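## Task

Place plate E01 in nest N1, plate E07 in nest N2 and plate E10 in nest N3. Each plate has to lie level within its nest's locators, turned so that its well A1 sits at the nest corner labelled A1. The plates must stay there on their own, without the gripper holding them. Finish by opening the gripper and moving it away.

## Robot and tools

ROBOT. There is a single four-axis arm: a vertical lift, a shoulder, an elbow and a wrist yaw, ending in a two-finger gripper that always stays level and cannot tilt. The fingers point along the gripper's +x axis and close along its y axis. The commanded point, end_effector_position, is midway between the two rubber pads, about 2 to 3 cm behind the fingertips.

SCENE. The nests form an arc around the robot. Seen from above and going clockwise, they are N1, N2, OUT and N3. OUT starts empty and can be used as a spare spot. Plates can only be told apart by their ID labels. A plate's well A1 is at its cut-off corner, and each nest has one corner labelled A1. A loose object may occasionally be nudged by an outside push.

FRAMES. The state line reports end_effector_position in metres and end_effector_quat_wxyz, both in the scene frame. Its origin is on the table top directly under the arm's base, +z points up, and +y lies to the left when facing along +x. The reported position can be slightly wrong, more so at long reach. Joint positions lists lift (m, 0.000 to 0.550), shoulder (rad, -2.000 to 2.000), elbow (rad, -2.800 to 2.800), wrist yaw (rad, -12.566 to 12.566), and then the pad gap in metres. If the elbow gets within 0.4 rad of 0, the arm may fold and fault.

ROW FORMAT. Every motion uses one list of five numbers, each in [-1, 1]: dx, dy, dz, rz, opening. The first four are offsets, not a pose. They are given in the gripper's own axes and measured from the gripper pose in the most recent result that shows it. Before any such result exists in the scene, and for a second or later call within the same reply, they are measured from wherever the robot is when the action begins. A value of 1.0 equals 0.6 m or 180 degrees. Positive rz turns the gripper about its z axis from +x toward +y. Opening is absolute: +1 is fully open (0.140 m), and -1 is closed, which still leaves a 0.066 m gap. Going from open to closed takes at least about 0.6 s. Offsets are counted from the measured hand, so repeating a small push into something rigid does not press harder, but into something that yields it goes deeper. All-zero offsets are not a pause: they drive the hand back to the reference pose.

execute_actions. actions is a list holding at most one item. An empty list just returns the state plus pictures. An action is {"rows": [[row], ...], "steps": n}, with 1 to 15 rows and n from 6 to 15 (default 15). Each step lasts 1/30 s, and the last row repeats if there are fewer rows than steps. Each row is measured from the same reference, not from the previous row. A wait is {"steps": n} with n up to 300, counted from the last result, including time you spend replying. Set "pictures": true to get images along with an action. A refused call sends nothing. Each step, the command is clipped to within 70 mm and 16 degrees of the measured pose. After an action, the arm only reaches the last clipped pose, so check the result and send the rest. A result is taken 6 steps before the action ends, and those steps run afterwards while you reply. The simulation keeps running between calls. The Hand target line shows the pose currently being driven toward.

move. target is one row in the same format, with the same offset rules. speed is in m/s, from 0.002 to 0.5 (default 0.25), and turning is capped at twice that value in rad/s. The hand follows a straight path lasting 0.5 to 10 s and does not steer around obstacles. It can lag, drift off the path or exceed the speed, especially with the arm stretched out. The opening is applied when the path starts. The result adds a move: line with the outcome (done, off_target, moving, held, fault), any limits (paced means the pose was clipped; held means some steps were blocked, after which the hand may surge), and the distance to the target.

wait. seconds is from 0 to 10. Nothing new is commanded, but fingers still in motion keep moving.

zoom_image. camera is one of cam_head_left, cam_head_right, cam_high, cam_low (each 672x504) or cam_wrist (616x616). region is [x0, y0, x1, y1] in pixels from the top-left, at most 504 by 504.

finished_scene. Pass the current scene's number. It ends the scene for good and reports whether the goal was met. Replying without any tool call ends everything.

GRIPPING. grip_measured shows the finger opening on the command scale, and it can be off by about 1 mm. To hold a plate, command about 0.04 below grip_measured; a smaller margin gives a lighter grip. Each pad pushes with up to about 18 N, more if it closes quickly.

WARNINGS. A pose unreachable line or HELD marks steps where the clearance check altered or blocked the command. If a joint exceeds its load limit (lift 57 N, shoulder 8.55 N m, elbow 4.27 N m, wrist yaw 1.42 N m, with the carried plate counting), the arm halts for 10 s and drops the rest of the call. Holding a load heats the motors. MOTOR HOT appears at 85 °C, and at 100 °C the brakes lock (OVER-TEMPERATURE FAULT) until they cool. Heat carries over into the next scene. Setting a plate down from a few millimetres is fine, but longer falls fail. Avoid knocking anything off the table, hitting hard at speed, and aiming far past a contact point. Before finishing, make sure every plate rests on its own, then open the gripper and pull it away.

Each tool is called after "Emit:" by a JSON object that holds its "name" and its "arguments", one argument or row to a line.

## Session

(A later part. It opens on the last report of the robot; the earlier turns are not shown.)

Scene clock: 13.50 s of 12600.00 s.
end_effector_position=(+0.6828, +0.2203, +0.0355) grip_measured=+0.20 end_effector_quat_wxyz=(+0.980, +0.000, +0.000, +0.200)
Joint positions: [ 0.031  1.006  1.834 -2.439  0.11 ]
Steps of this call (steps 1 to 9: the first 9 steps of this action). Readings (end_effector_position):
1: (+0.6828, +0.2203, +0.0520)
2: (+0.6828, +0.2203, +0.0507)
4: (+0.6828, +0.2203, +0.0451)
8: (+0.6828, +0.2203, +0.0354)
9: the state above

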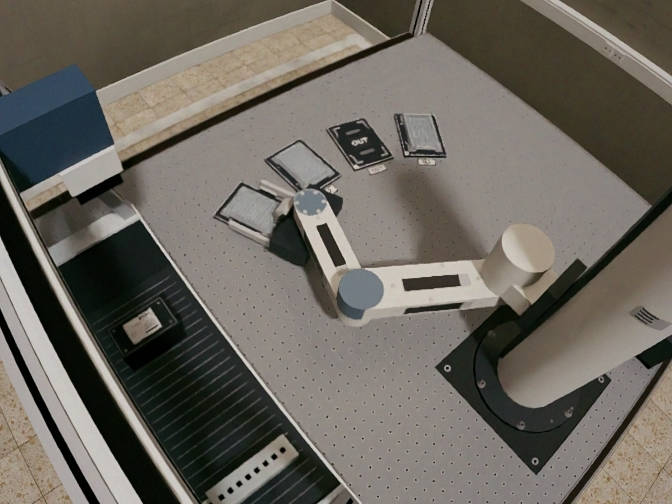

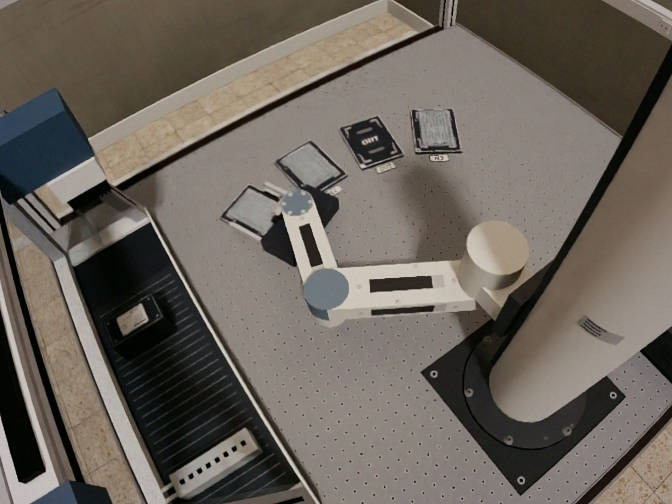

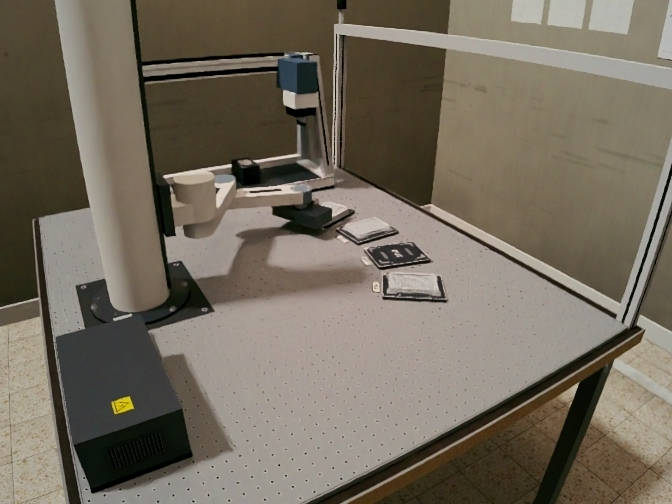

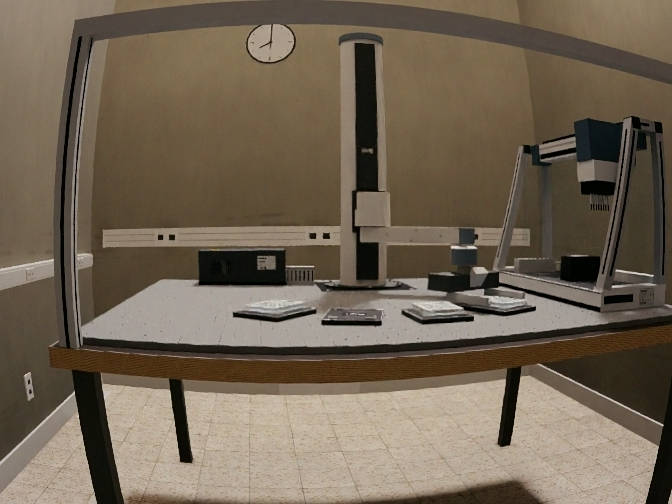

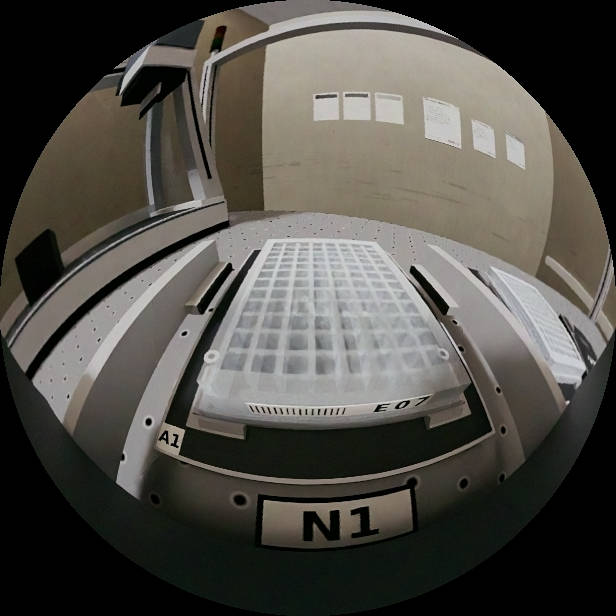

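Emit:
{"name": "execute_actions", "arguments": {
  "actions": [
    {"rows": [[0.00083,-0.00175,0,-0.0023,0.0],[0.00083,-0.00175,0,-0.0023,-0.2],[0.00083,-0.00175,0,-0.0023,-0.4],[0.00083,-0.00175,0,-0.0023,-0.45],[0.00083,-0.00175,0,-0.0023,-0.45],[0.00083,-0.00175,0,-0.0023,-0.45],[0.00083,-0.00175,0,-0.0023,-0.48],[0.00083,-0.00175,0,-0.0023,-0.51],[0.00083,-0.00175,0,-0.0023,-0.54],[0.00083,-0.00175,0,-0.0023,-0.56],[0.00083,-0.00175,0,-0.0023,-0.58],[0.00083,-0.00175,0,-0.0023,-0.6],[0.00083,-0.00175,0,-0.0023,-0.62],[0.00083,-0.00175,0,-0.0023,-0.64]], "steps": 15}
  ]
}}

Emit:
{"name": "execute_actions", "arguments": {
  "actions": [
    {"rows": [[0,0,0,0,-0.64],[0,0,0,0,-0.64],[0,0,0.003,0,-0.64],[0,0,0.007,0,-0.64],[0,0,0.011,0,-0.64],[0,0,0.0136,0,-0.64],[0,0,0.0136,0,-0.64],[0,0,0.0136,0,-0.64],[0,0,0.0136,0,-0.64],[0,0,0.02,0,-0.64],[0,0,0.028,0,-0.64],[0,0,0.036,0,-0.64],[0,0,0.042,0,-0.64]], "steps": 15}
  ],
  "pictures": true
}}

Emit:
{"name": "zoom_image", "arguments": {
  "camera": "cam_wrist",
  "region": [160, 390, 280, 480]
}}

Emit:
{"name": "zoom_image", "arguments": {
  "camera": "cam_wrist",
  "region": [390, 380, 510, 470]
}}

Emit:
{"name": "move", "arguments": {
  "target": [-0.18935, -0.56892, 0, -0.2061, -0.64],
  "speed": 0.45
}}

Emit:
{"name": "execute_actions", "arguments": {
  "actions": [
    {"rows": [[0,0,-0.004,0,-0.64],[0,0,-0.01,0,-0.64],[0,0,-0.016,0,-0.64],[0,0,-0.022,0,-0.64],[0,0,-0.026,0,-0.64],[0,0,-0.0284,0,-0.64]], "steps": 15}
  ],
  "pictures": true
}}

Emit:
{"name": "zoom_image", "arguments": {
  "camera": "cam_wrist",
  "region": [160, 390, 280, 480]
}}

Emit:
{"name": "zoom_image", "arguments": {
  "camera": "cam_wrist",
  "region": [390, 380, 510, 470]
}}

Scene clock: 16.00 s of 12600.00 s.
end_effector_position=(+0.6837, +0.2195, +0.0355) grip_measured=-0.52 end_effector_quat_wxyz=(+0.981, +0.000, +0.000, +0.196)
Joint positions: [ 0.031  1.005  1.837 -2.448  0.084]
Off your previous action's commanded pose: 0.000 m, 0 deg at its last step (step 6 of this call).
Steps of this call (steps 1 to 6: the last 6 steps of your previous action; steps 7 to 66: nothing new was sent; steps 67 to 75: the first 9 steps of this action). Readings (end_effector_position):
67: (+0.6829, +0.2202, +0.0356)
68: (+0.6836, +0.2196, +0.0355)
70: (+0.6837, +0.2195, +0.0355)
74: (+0.6837, +0.2195, +0.0355)
75: the state above

Scene clock: 16.50 s of 12600.00 s.
end_effector_position=(+0.6837, +0.2195, +0.0438) grip_measured=-0.58 end_effector_quat_wxyz=(+0.981, +0.000, +0.000, +0.196)
Joint positions: [ 0.039  1.005  1.837 -2.448  0.082]
Off your previous action's commanded pose: 0.000 m, 0 deg at its last step (step 6 of this call).
Steps of this call (steps 1 to 6: the last 6 steps of your previous action; steps 7 to 15: the first 9 steps of this action, its rows measured from where the robot was after step 6). Readings (end_effector_position):
6: (+0.6837, +0.2195, +0.0355)
7: (+0.6837, +0.2195, +0.0355)
8: (+0.6837, +0.2195, +0.0355)
10: (+0.6837, +0.2195, +0.0367)
14: (+0.6837, +0.2195, +0.0439)
15: the state above

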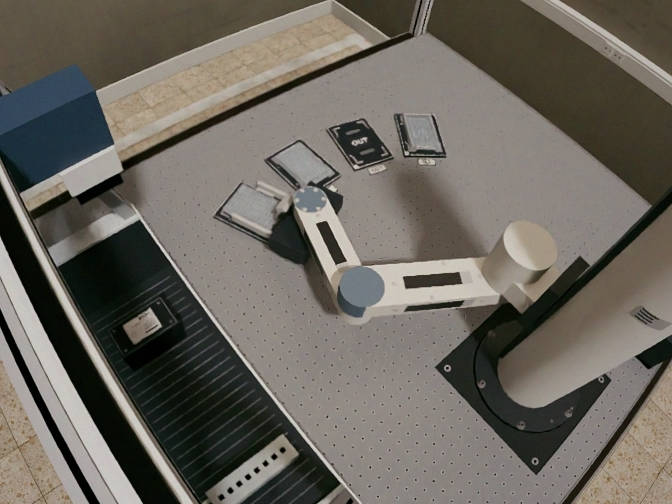

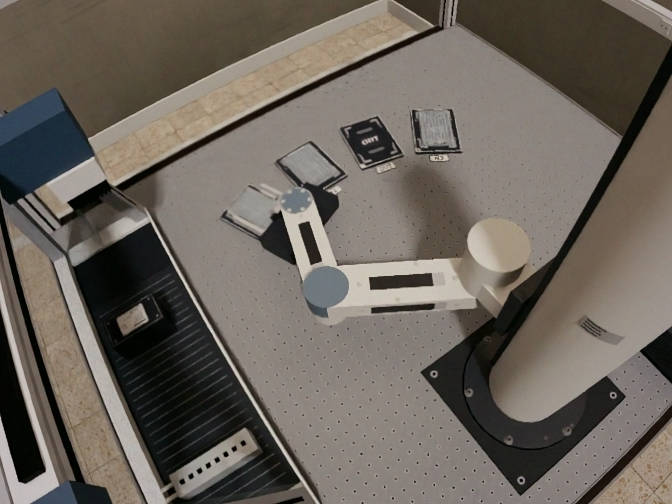

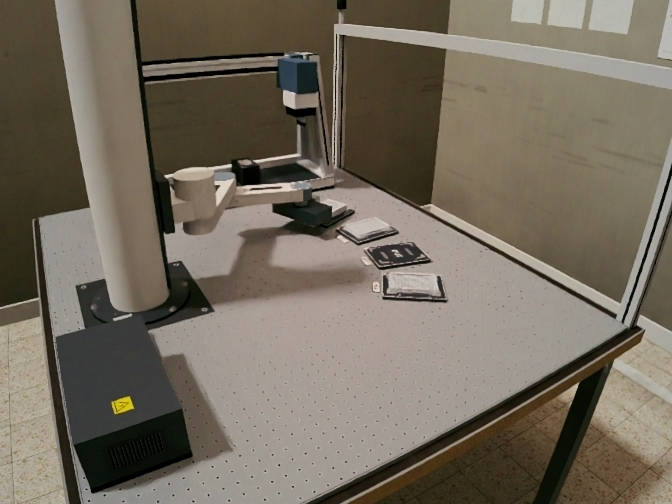

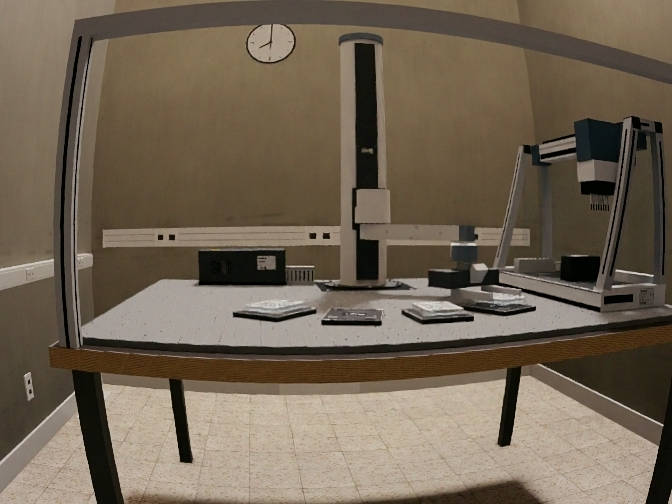

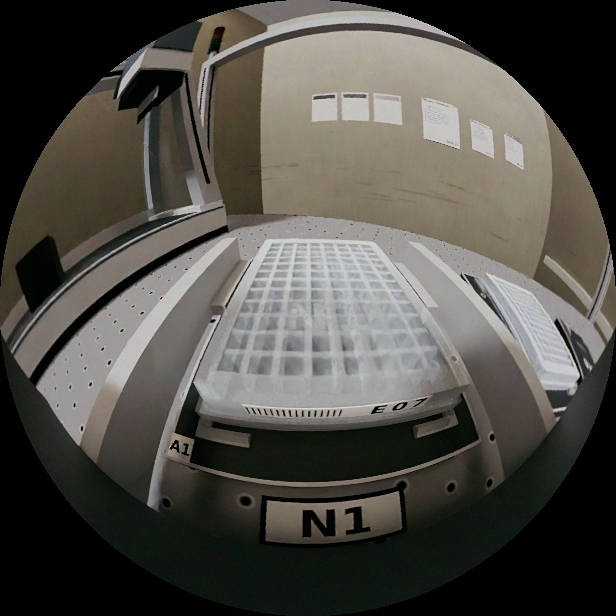

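Region (160, 390, 280, 480) of cam_wrist's 616x616 image, scaled by 4.200, with more detail than that image has; it fills the top 378 rows of this view, and the rest is white.

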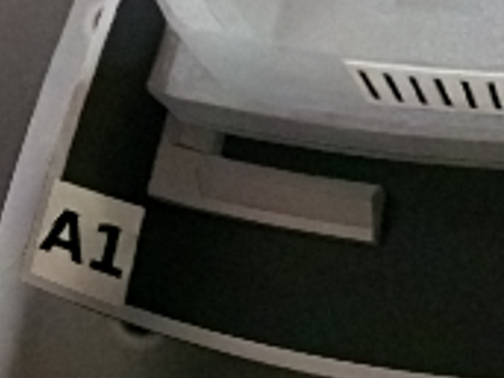

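Region (390, 380, 510, 470) of cam_wrist's 616x616 image, scaled by 4.200, with more detail than that image has; it fills the top 378 rows of this view, and the rest is white.

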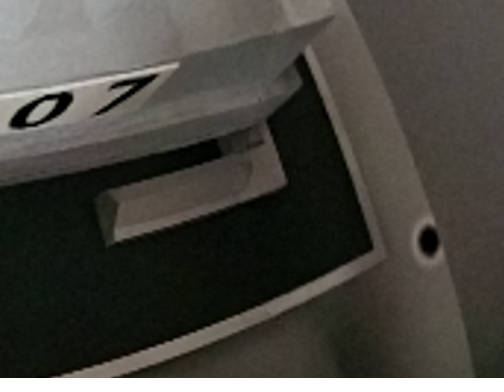

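Scene clock: 18.23 s of 12600.00 s.
end_effector_position=(+0.7101, -0.1396, +0.0607) grip_measured=-0.58 end_effector_quat_wxyz=(+0.992, +0.000, +0.000, -0.126)
Joint positions: [ 0.056  0.34   1.831 -2.424  0.082]
Hand target: +0.710, -0.139, +0.061; +0.992, +0.000, +0.000, -0.126
Off your previous action's commanded pose: 0.001 m, 0 deg at its last step (step 6 of this call).
Off the commanded pose: 0.000 m, 0 deg.
Kept back: nothing.
move: done

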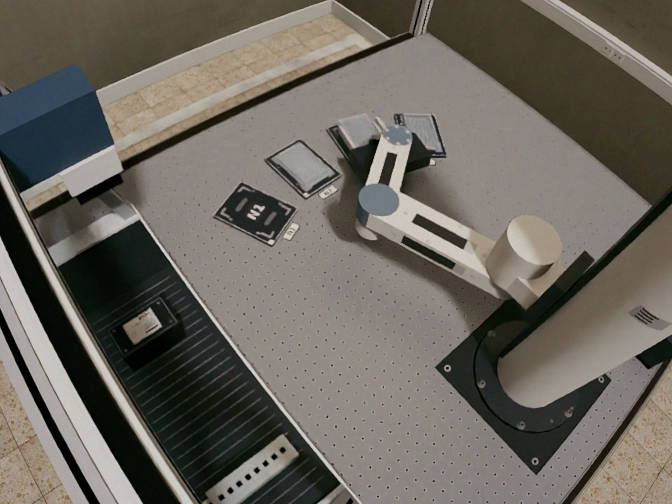

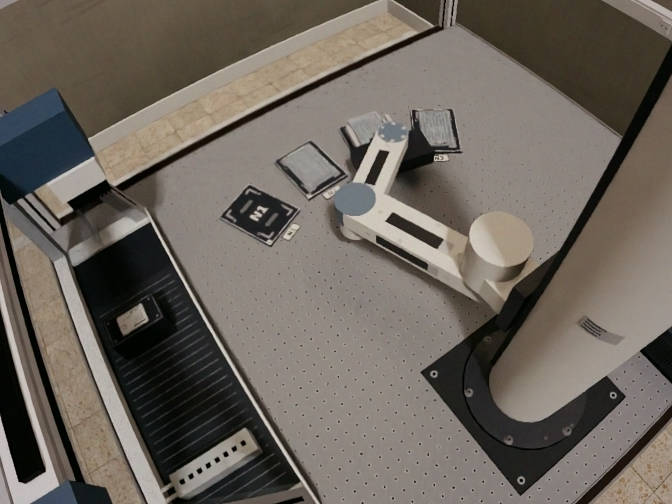

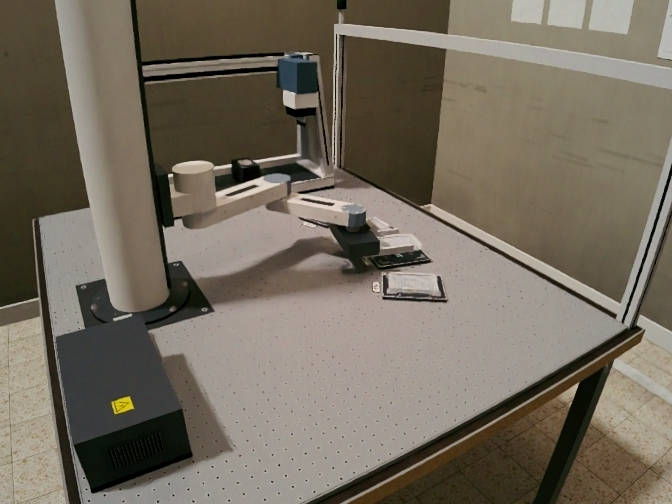

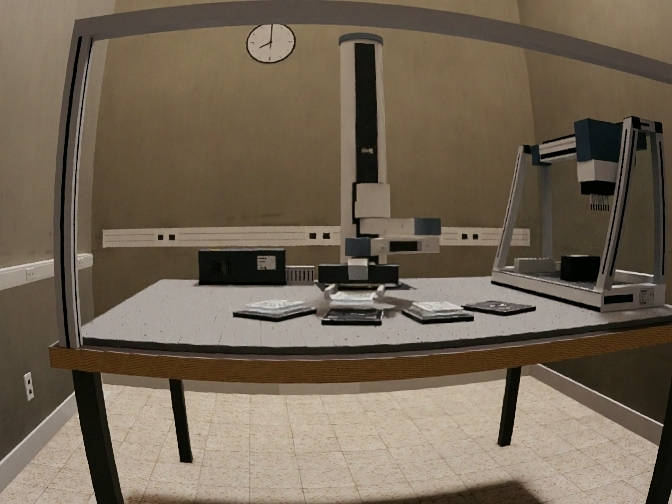

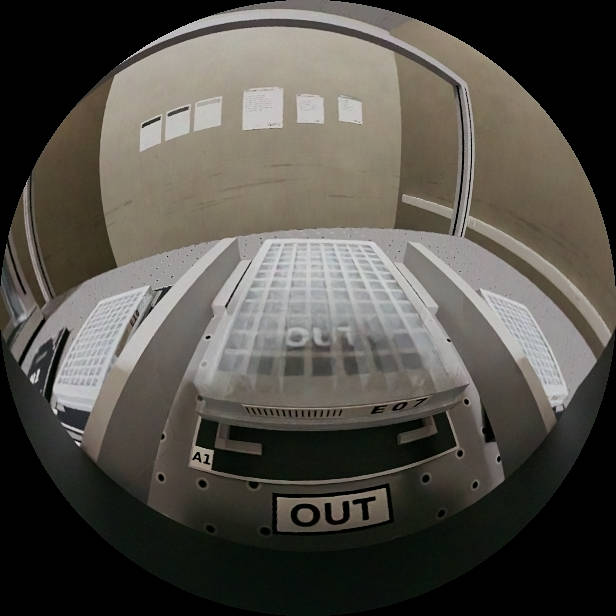

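Scene clock: 18.53 s of 12600.00 s.
end_effector_position=(+0.7101, -0.1396, +0.0435) grip_measured=-0.58 end_effector_quat_wxyz=(+0.992, +0.000, +0.000, -0.126)
Joint positions: [ 0.039  0.34   1.831 -2.424  0.082]
Steps of this call (steps 1 to 9: the first 9 steps of this action). Readings (end_effector_position):
1: (+0.7101, -0.1396, +0.0607)
2: (+0.7101, -0.1396, +0.0594)
4: (+0.7101, -0.1396, +0.0534)
8: (+0.7101, -0.1396, +0.0434)
9: the state above

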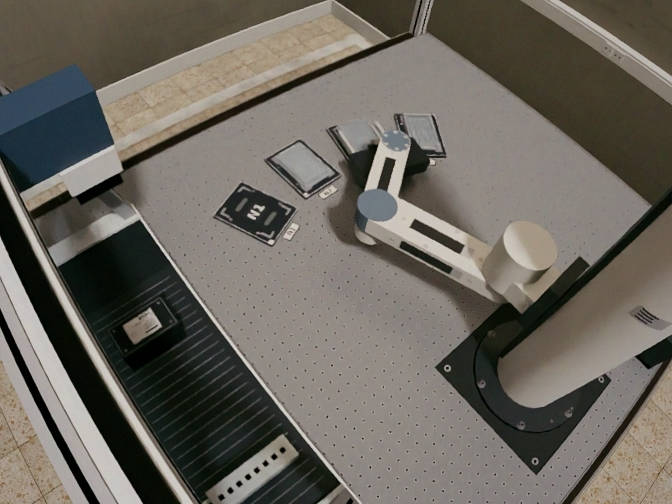

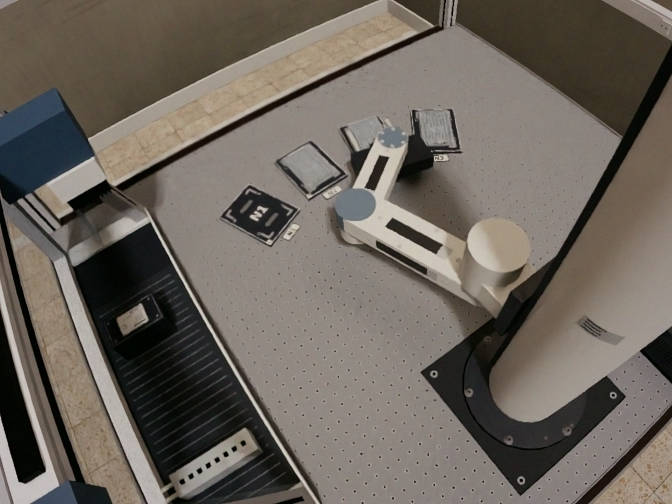

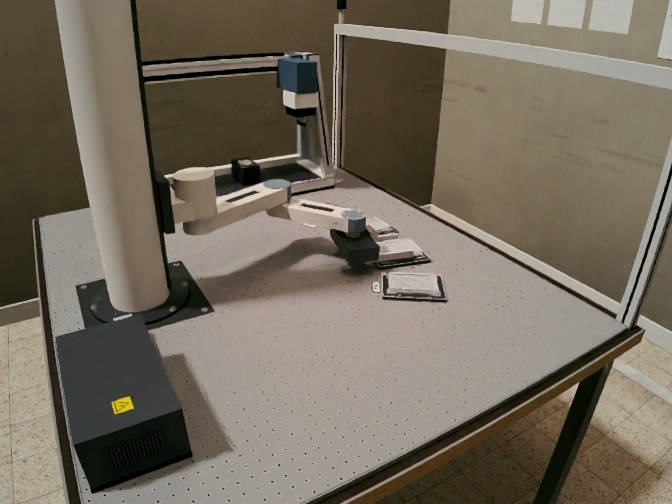

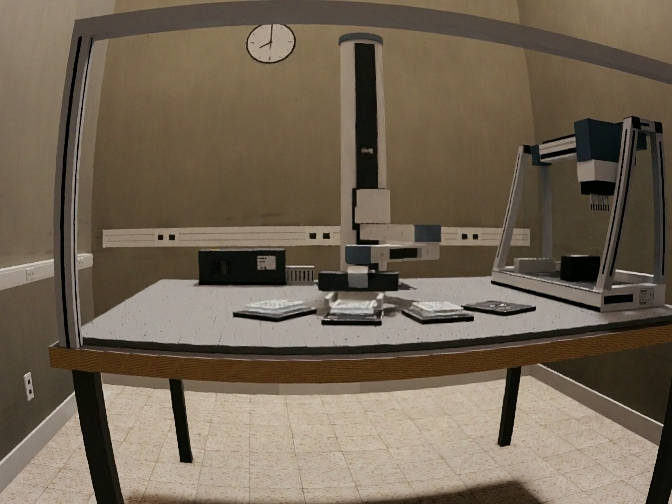

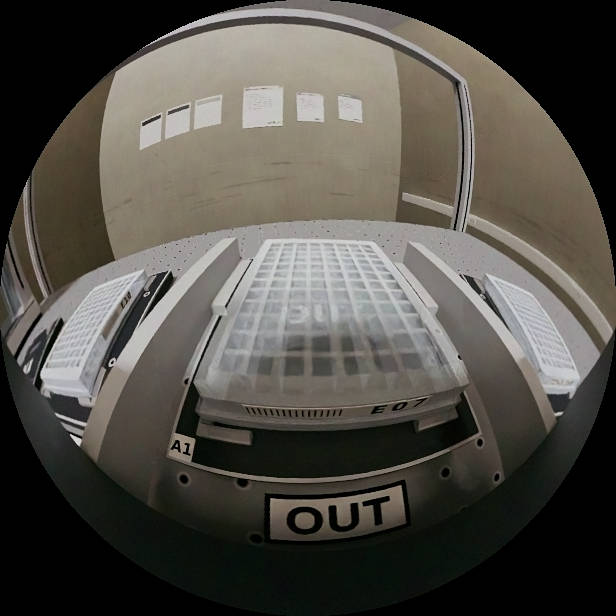

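Region (160, 390, 280, 480) of cam_wrist's 616x616 image, scaled by 4.200, with more detail than that image has; it fills the top 378 rows of this view, and the rest is white.

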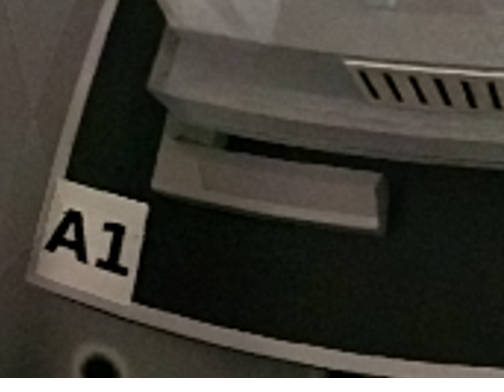

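Region (390, 380, 510, 470) of cam_wrist's 616x616 image, scaled by 4.200, with more detail than that image has; it fills the top 378 rows of this view, and the rest is white.

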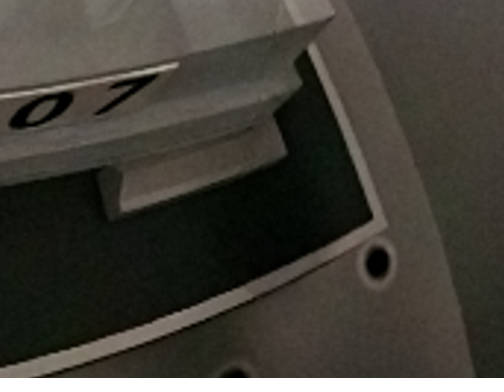

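Emit:
{"name": "execute_actions", "arguments": {
  "actions": [
    {"rows": [[0.0013,0.0013,0.0005,0.0045,-0.64],[0.0027,0.0026,0.0005,0.00917,-0.64]], "steps": 12}
  ],
  "pictures": true
}}

Emit:
{"name": "zoom_image", "arguments": {
  "camera": "cam_wrist",
  "region": [160, 390, 280, 480]
}}

Emit:
{"name": "zoom_image", "arguments": {
  "camera": "cam_wrist",
  "region": [390, 380, 510, 470]
}}

Scene clock: 19.47 s of 12600.00 s.
end_effector_position=(+0.7120, -0.1386, +0.0438) grip_measured=-0.58 end_effector_quat_wxyz=(+0.994, +0.000, +0.000, -0.112)
Joint positions: [ 0.039  0.33   1.842 -2.396  0.082]
Off your previous action's commanded pose: 0.000 m, 0 deg at its last step (step 6 of this call).
Steps of this call (steps 1 to 6: the last 6 steps of your previous action; steps 7 to 22: nothing new was sent; steps 23 to 28: the first 6 steps of this action). Readings (end_effector_position):
23: (+0.7102, -0.1395, +0.0436)
24: (+0.7110, -0.1388, +0.0437)
26: (+0.7120, -0.1386, +0.0438)
28: the state above

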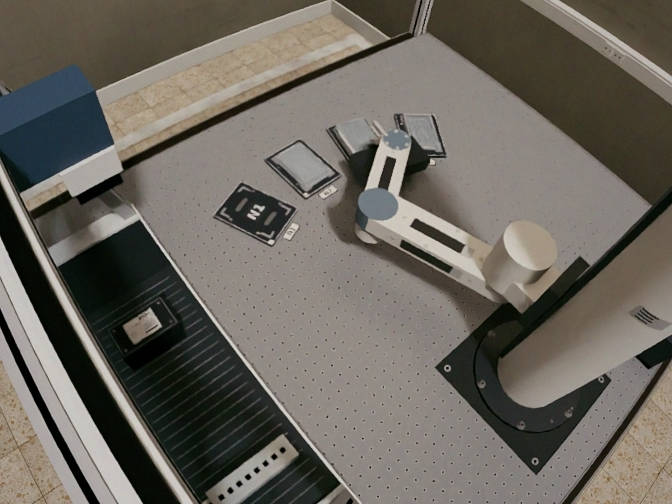

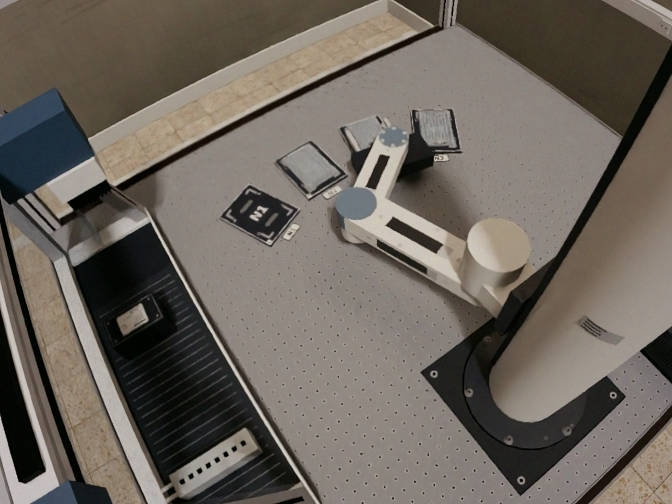

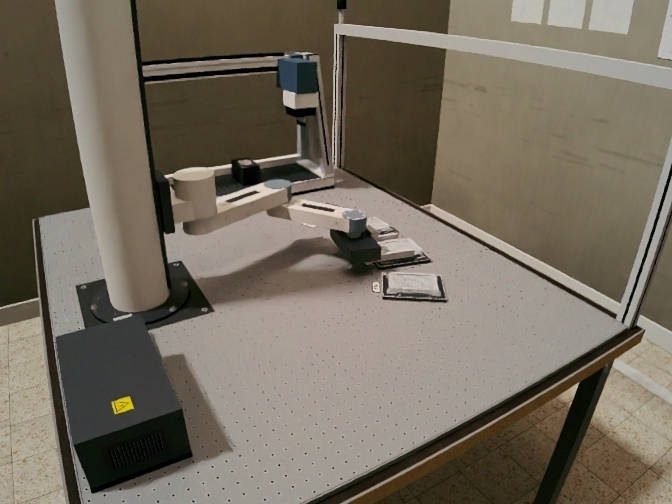

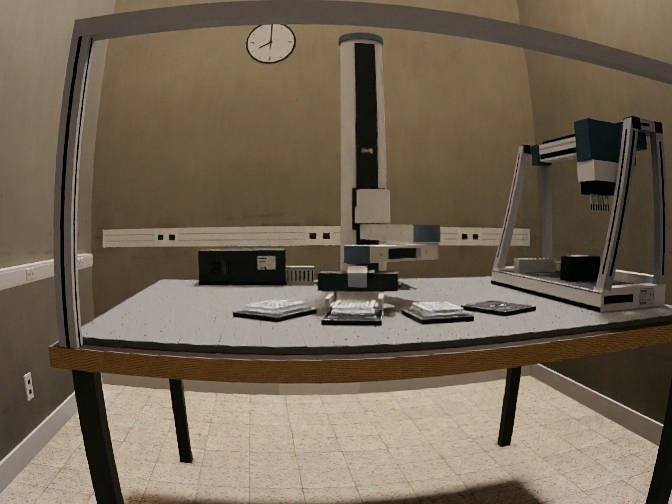

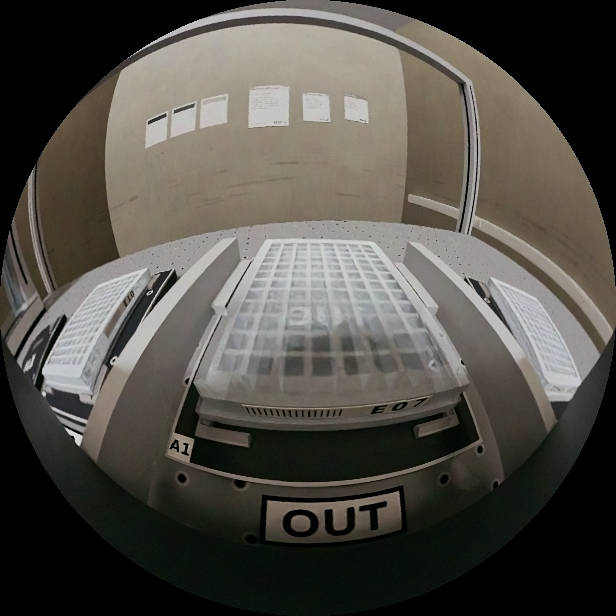

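Region (160, 390, 280, 480) of cam_wrist's 616x616 image, scaled by 4.200, with more detail than that image has; it fills the top 378 rows of this view, and the rest is white.

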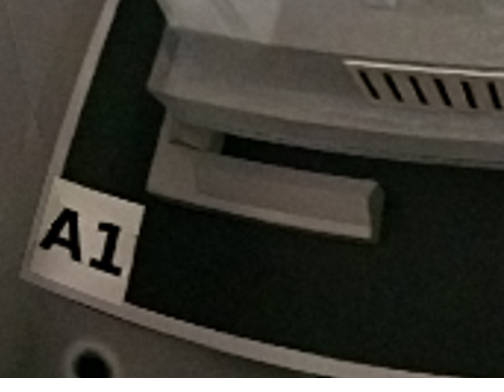

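Region (390, 380, 510, 470) of cam_wrist's 616x616 image, scaled by 4.200, with more detail than that image has; it fills the top 378 rows of this view, and the rest is white.

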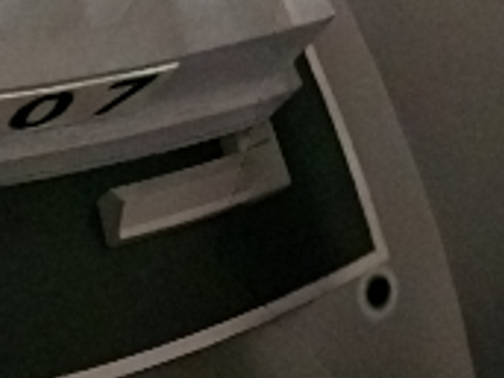

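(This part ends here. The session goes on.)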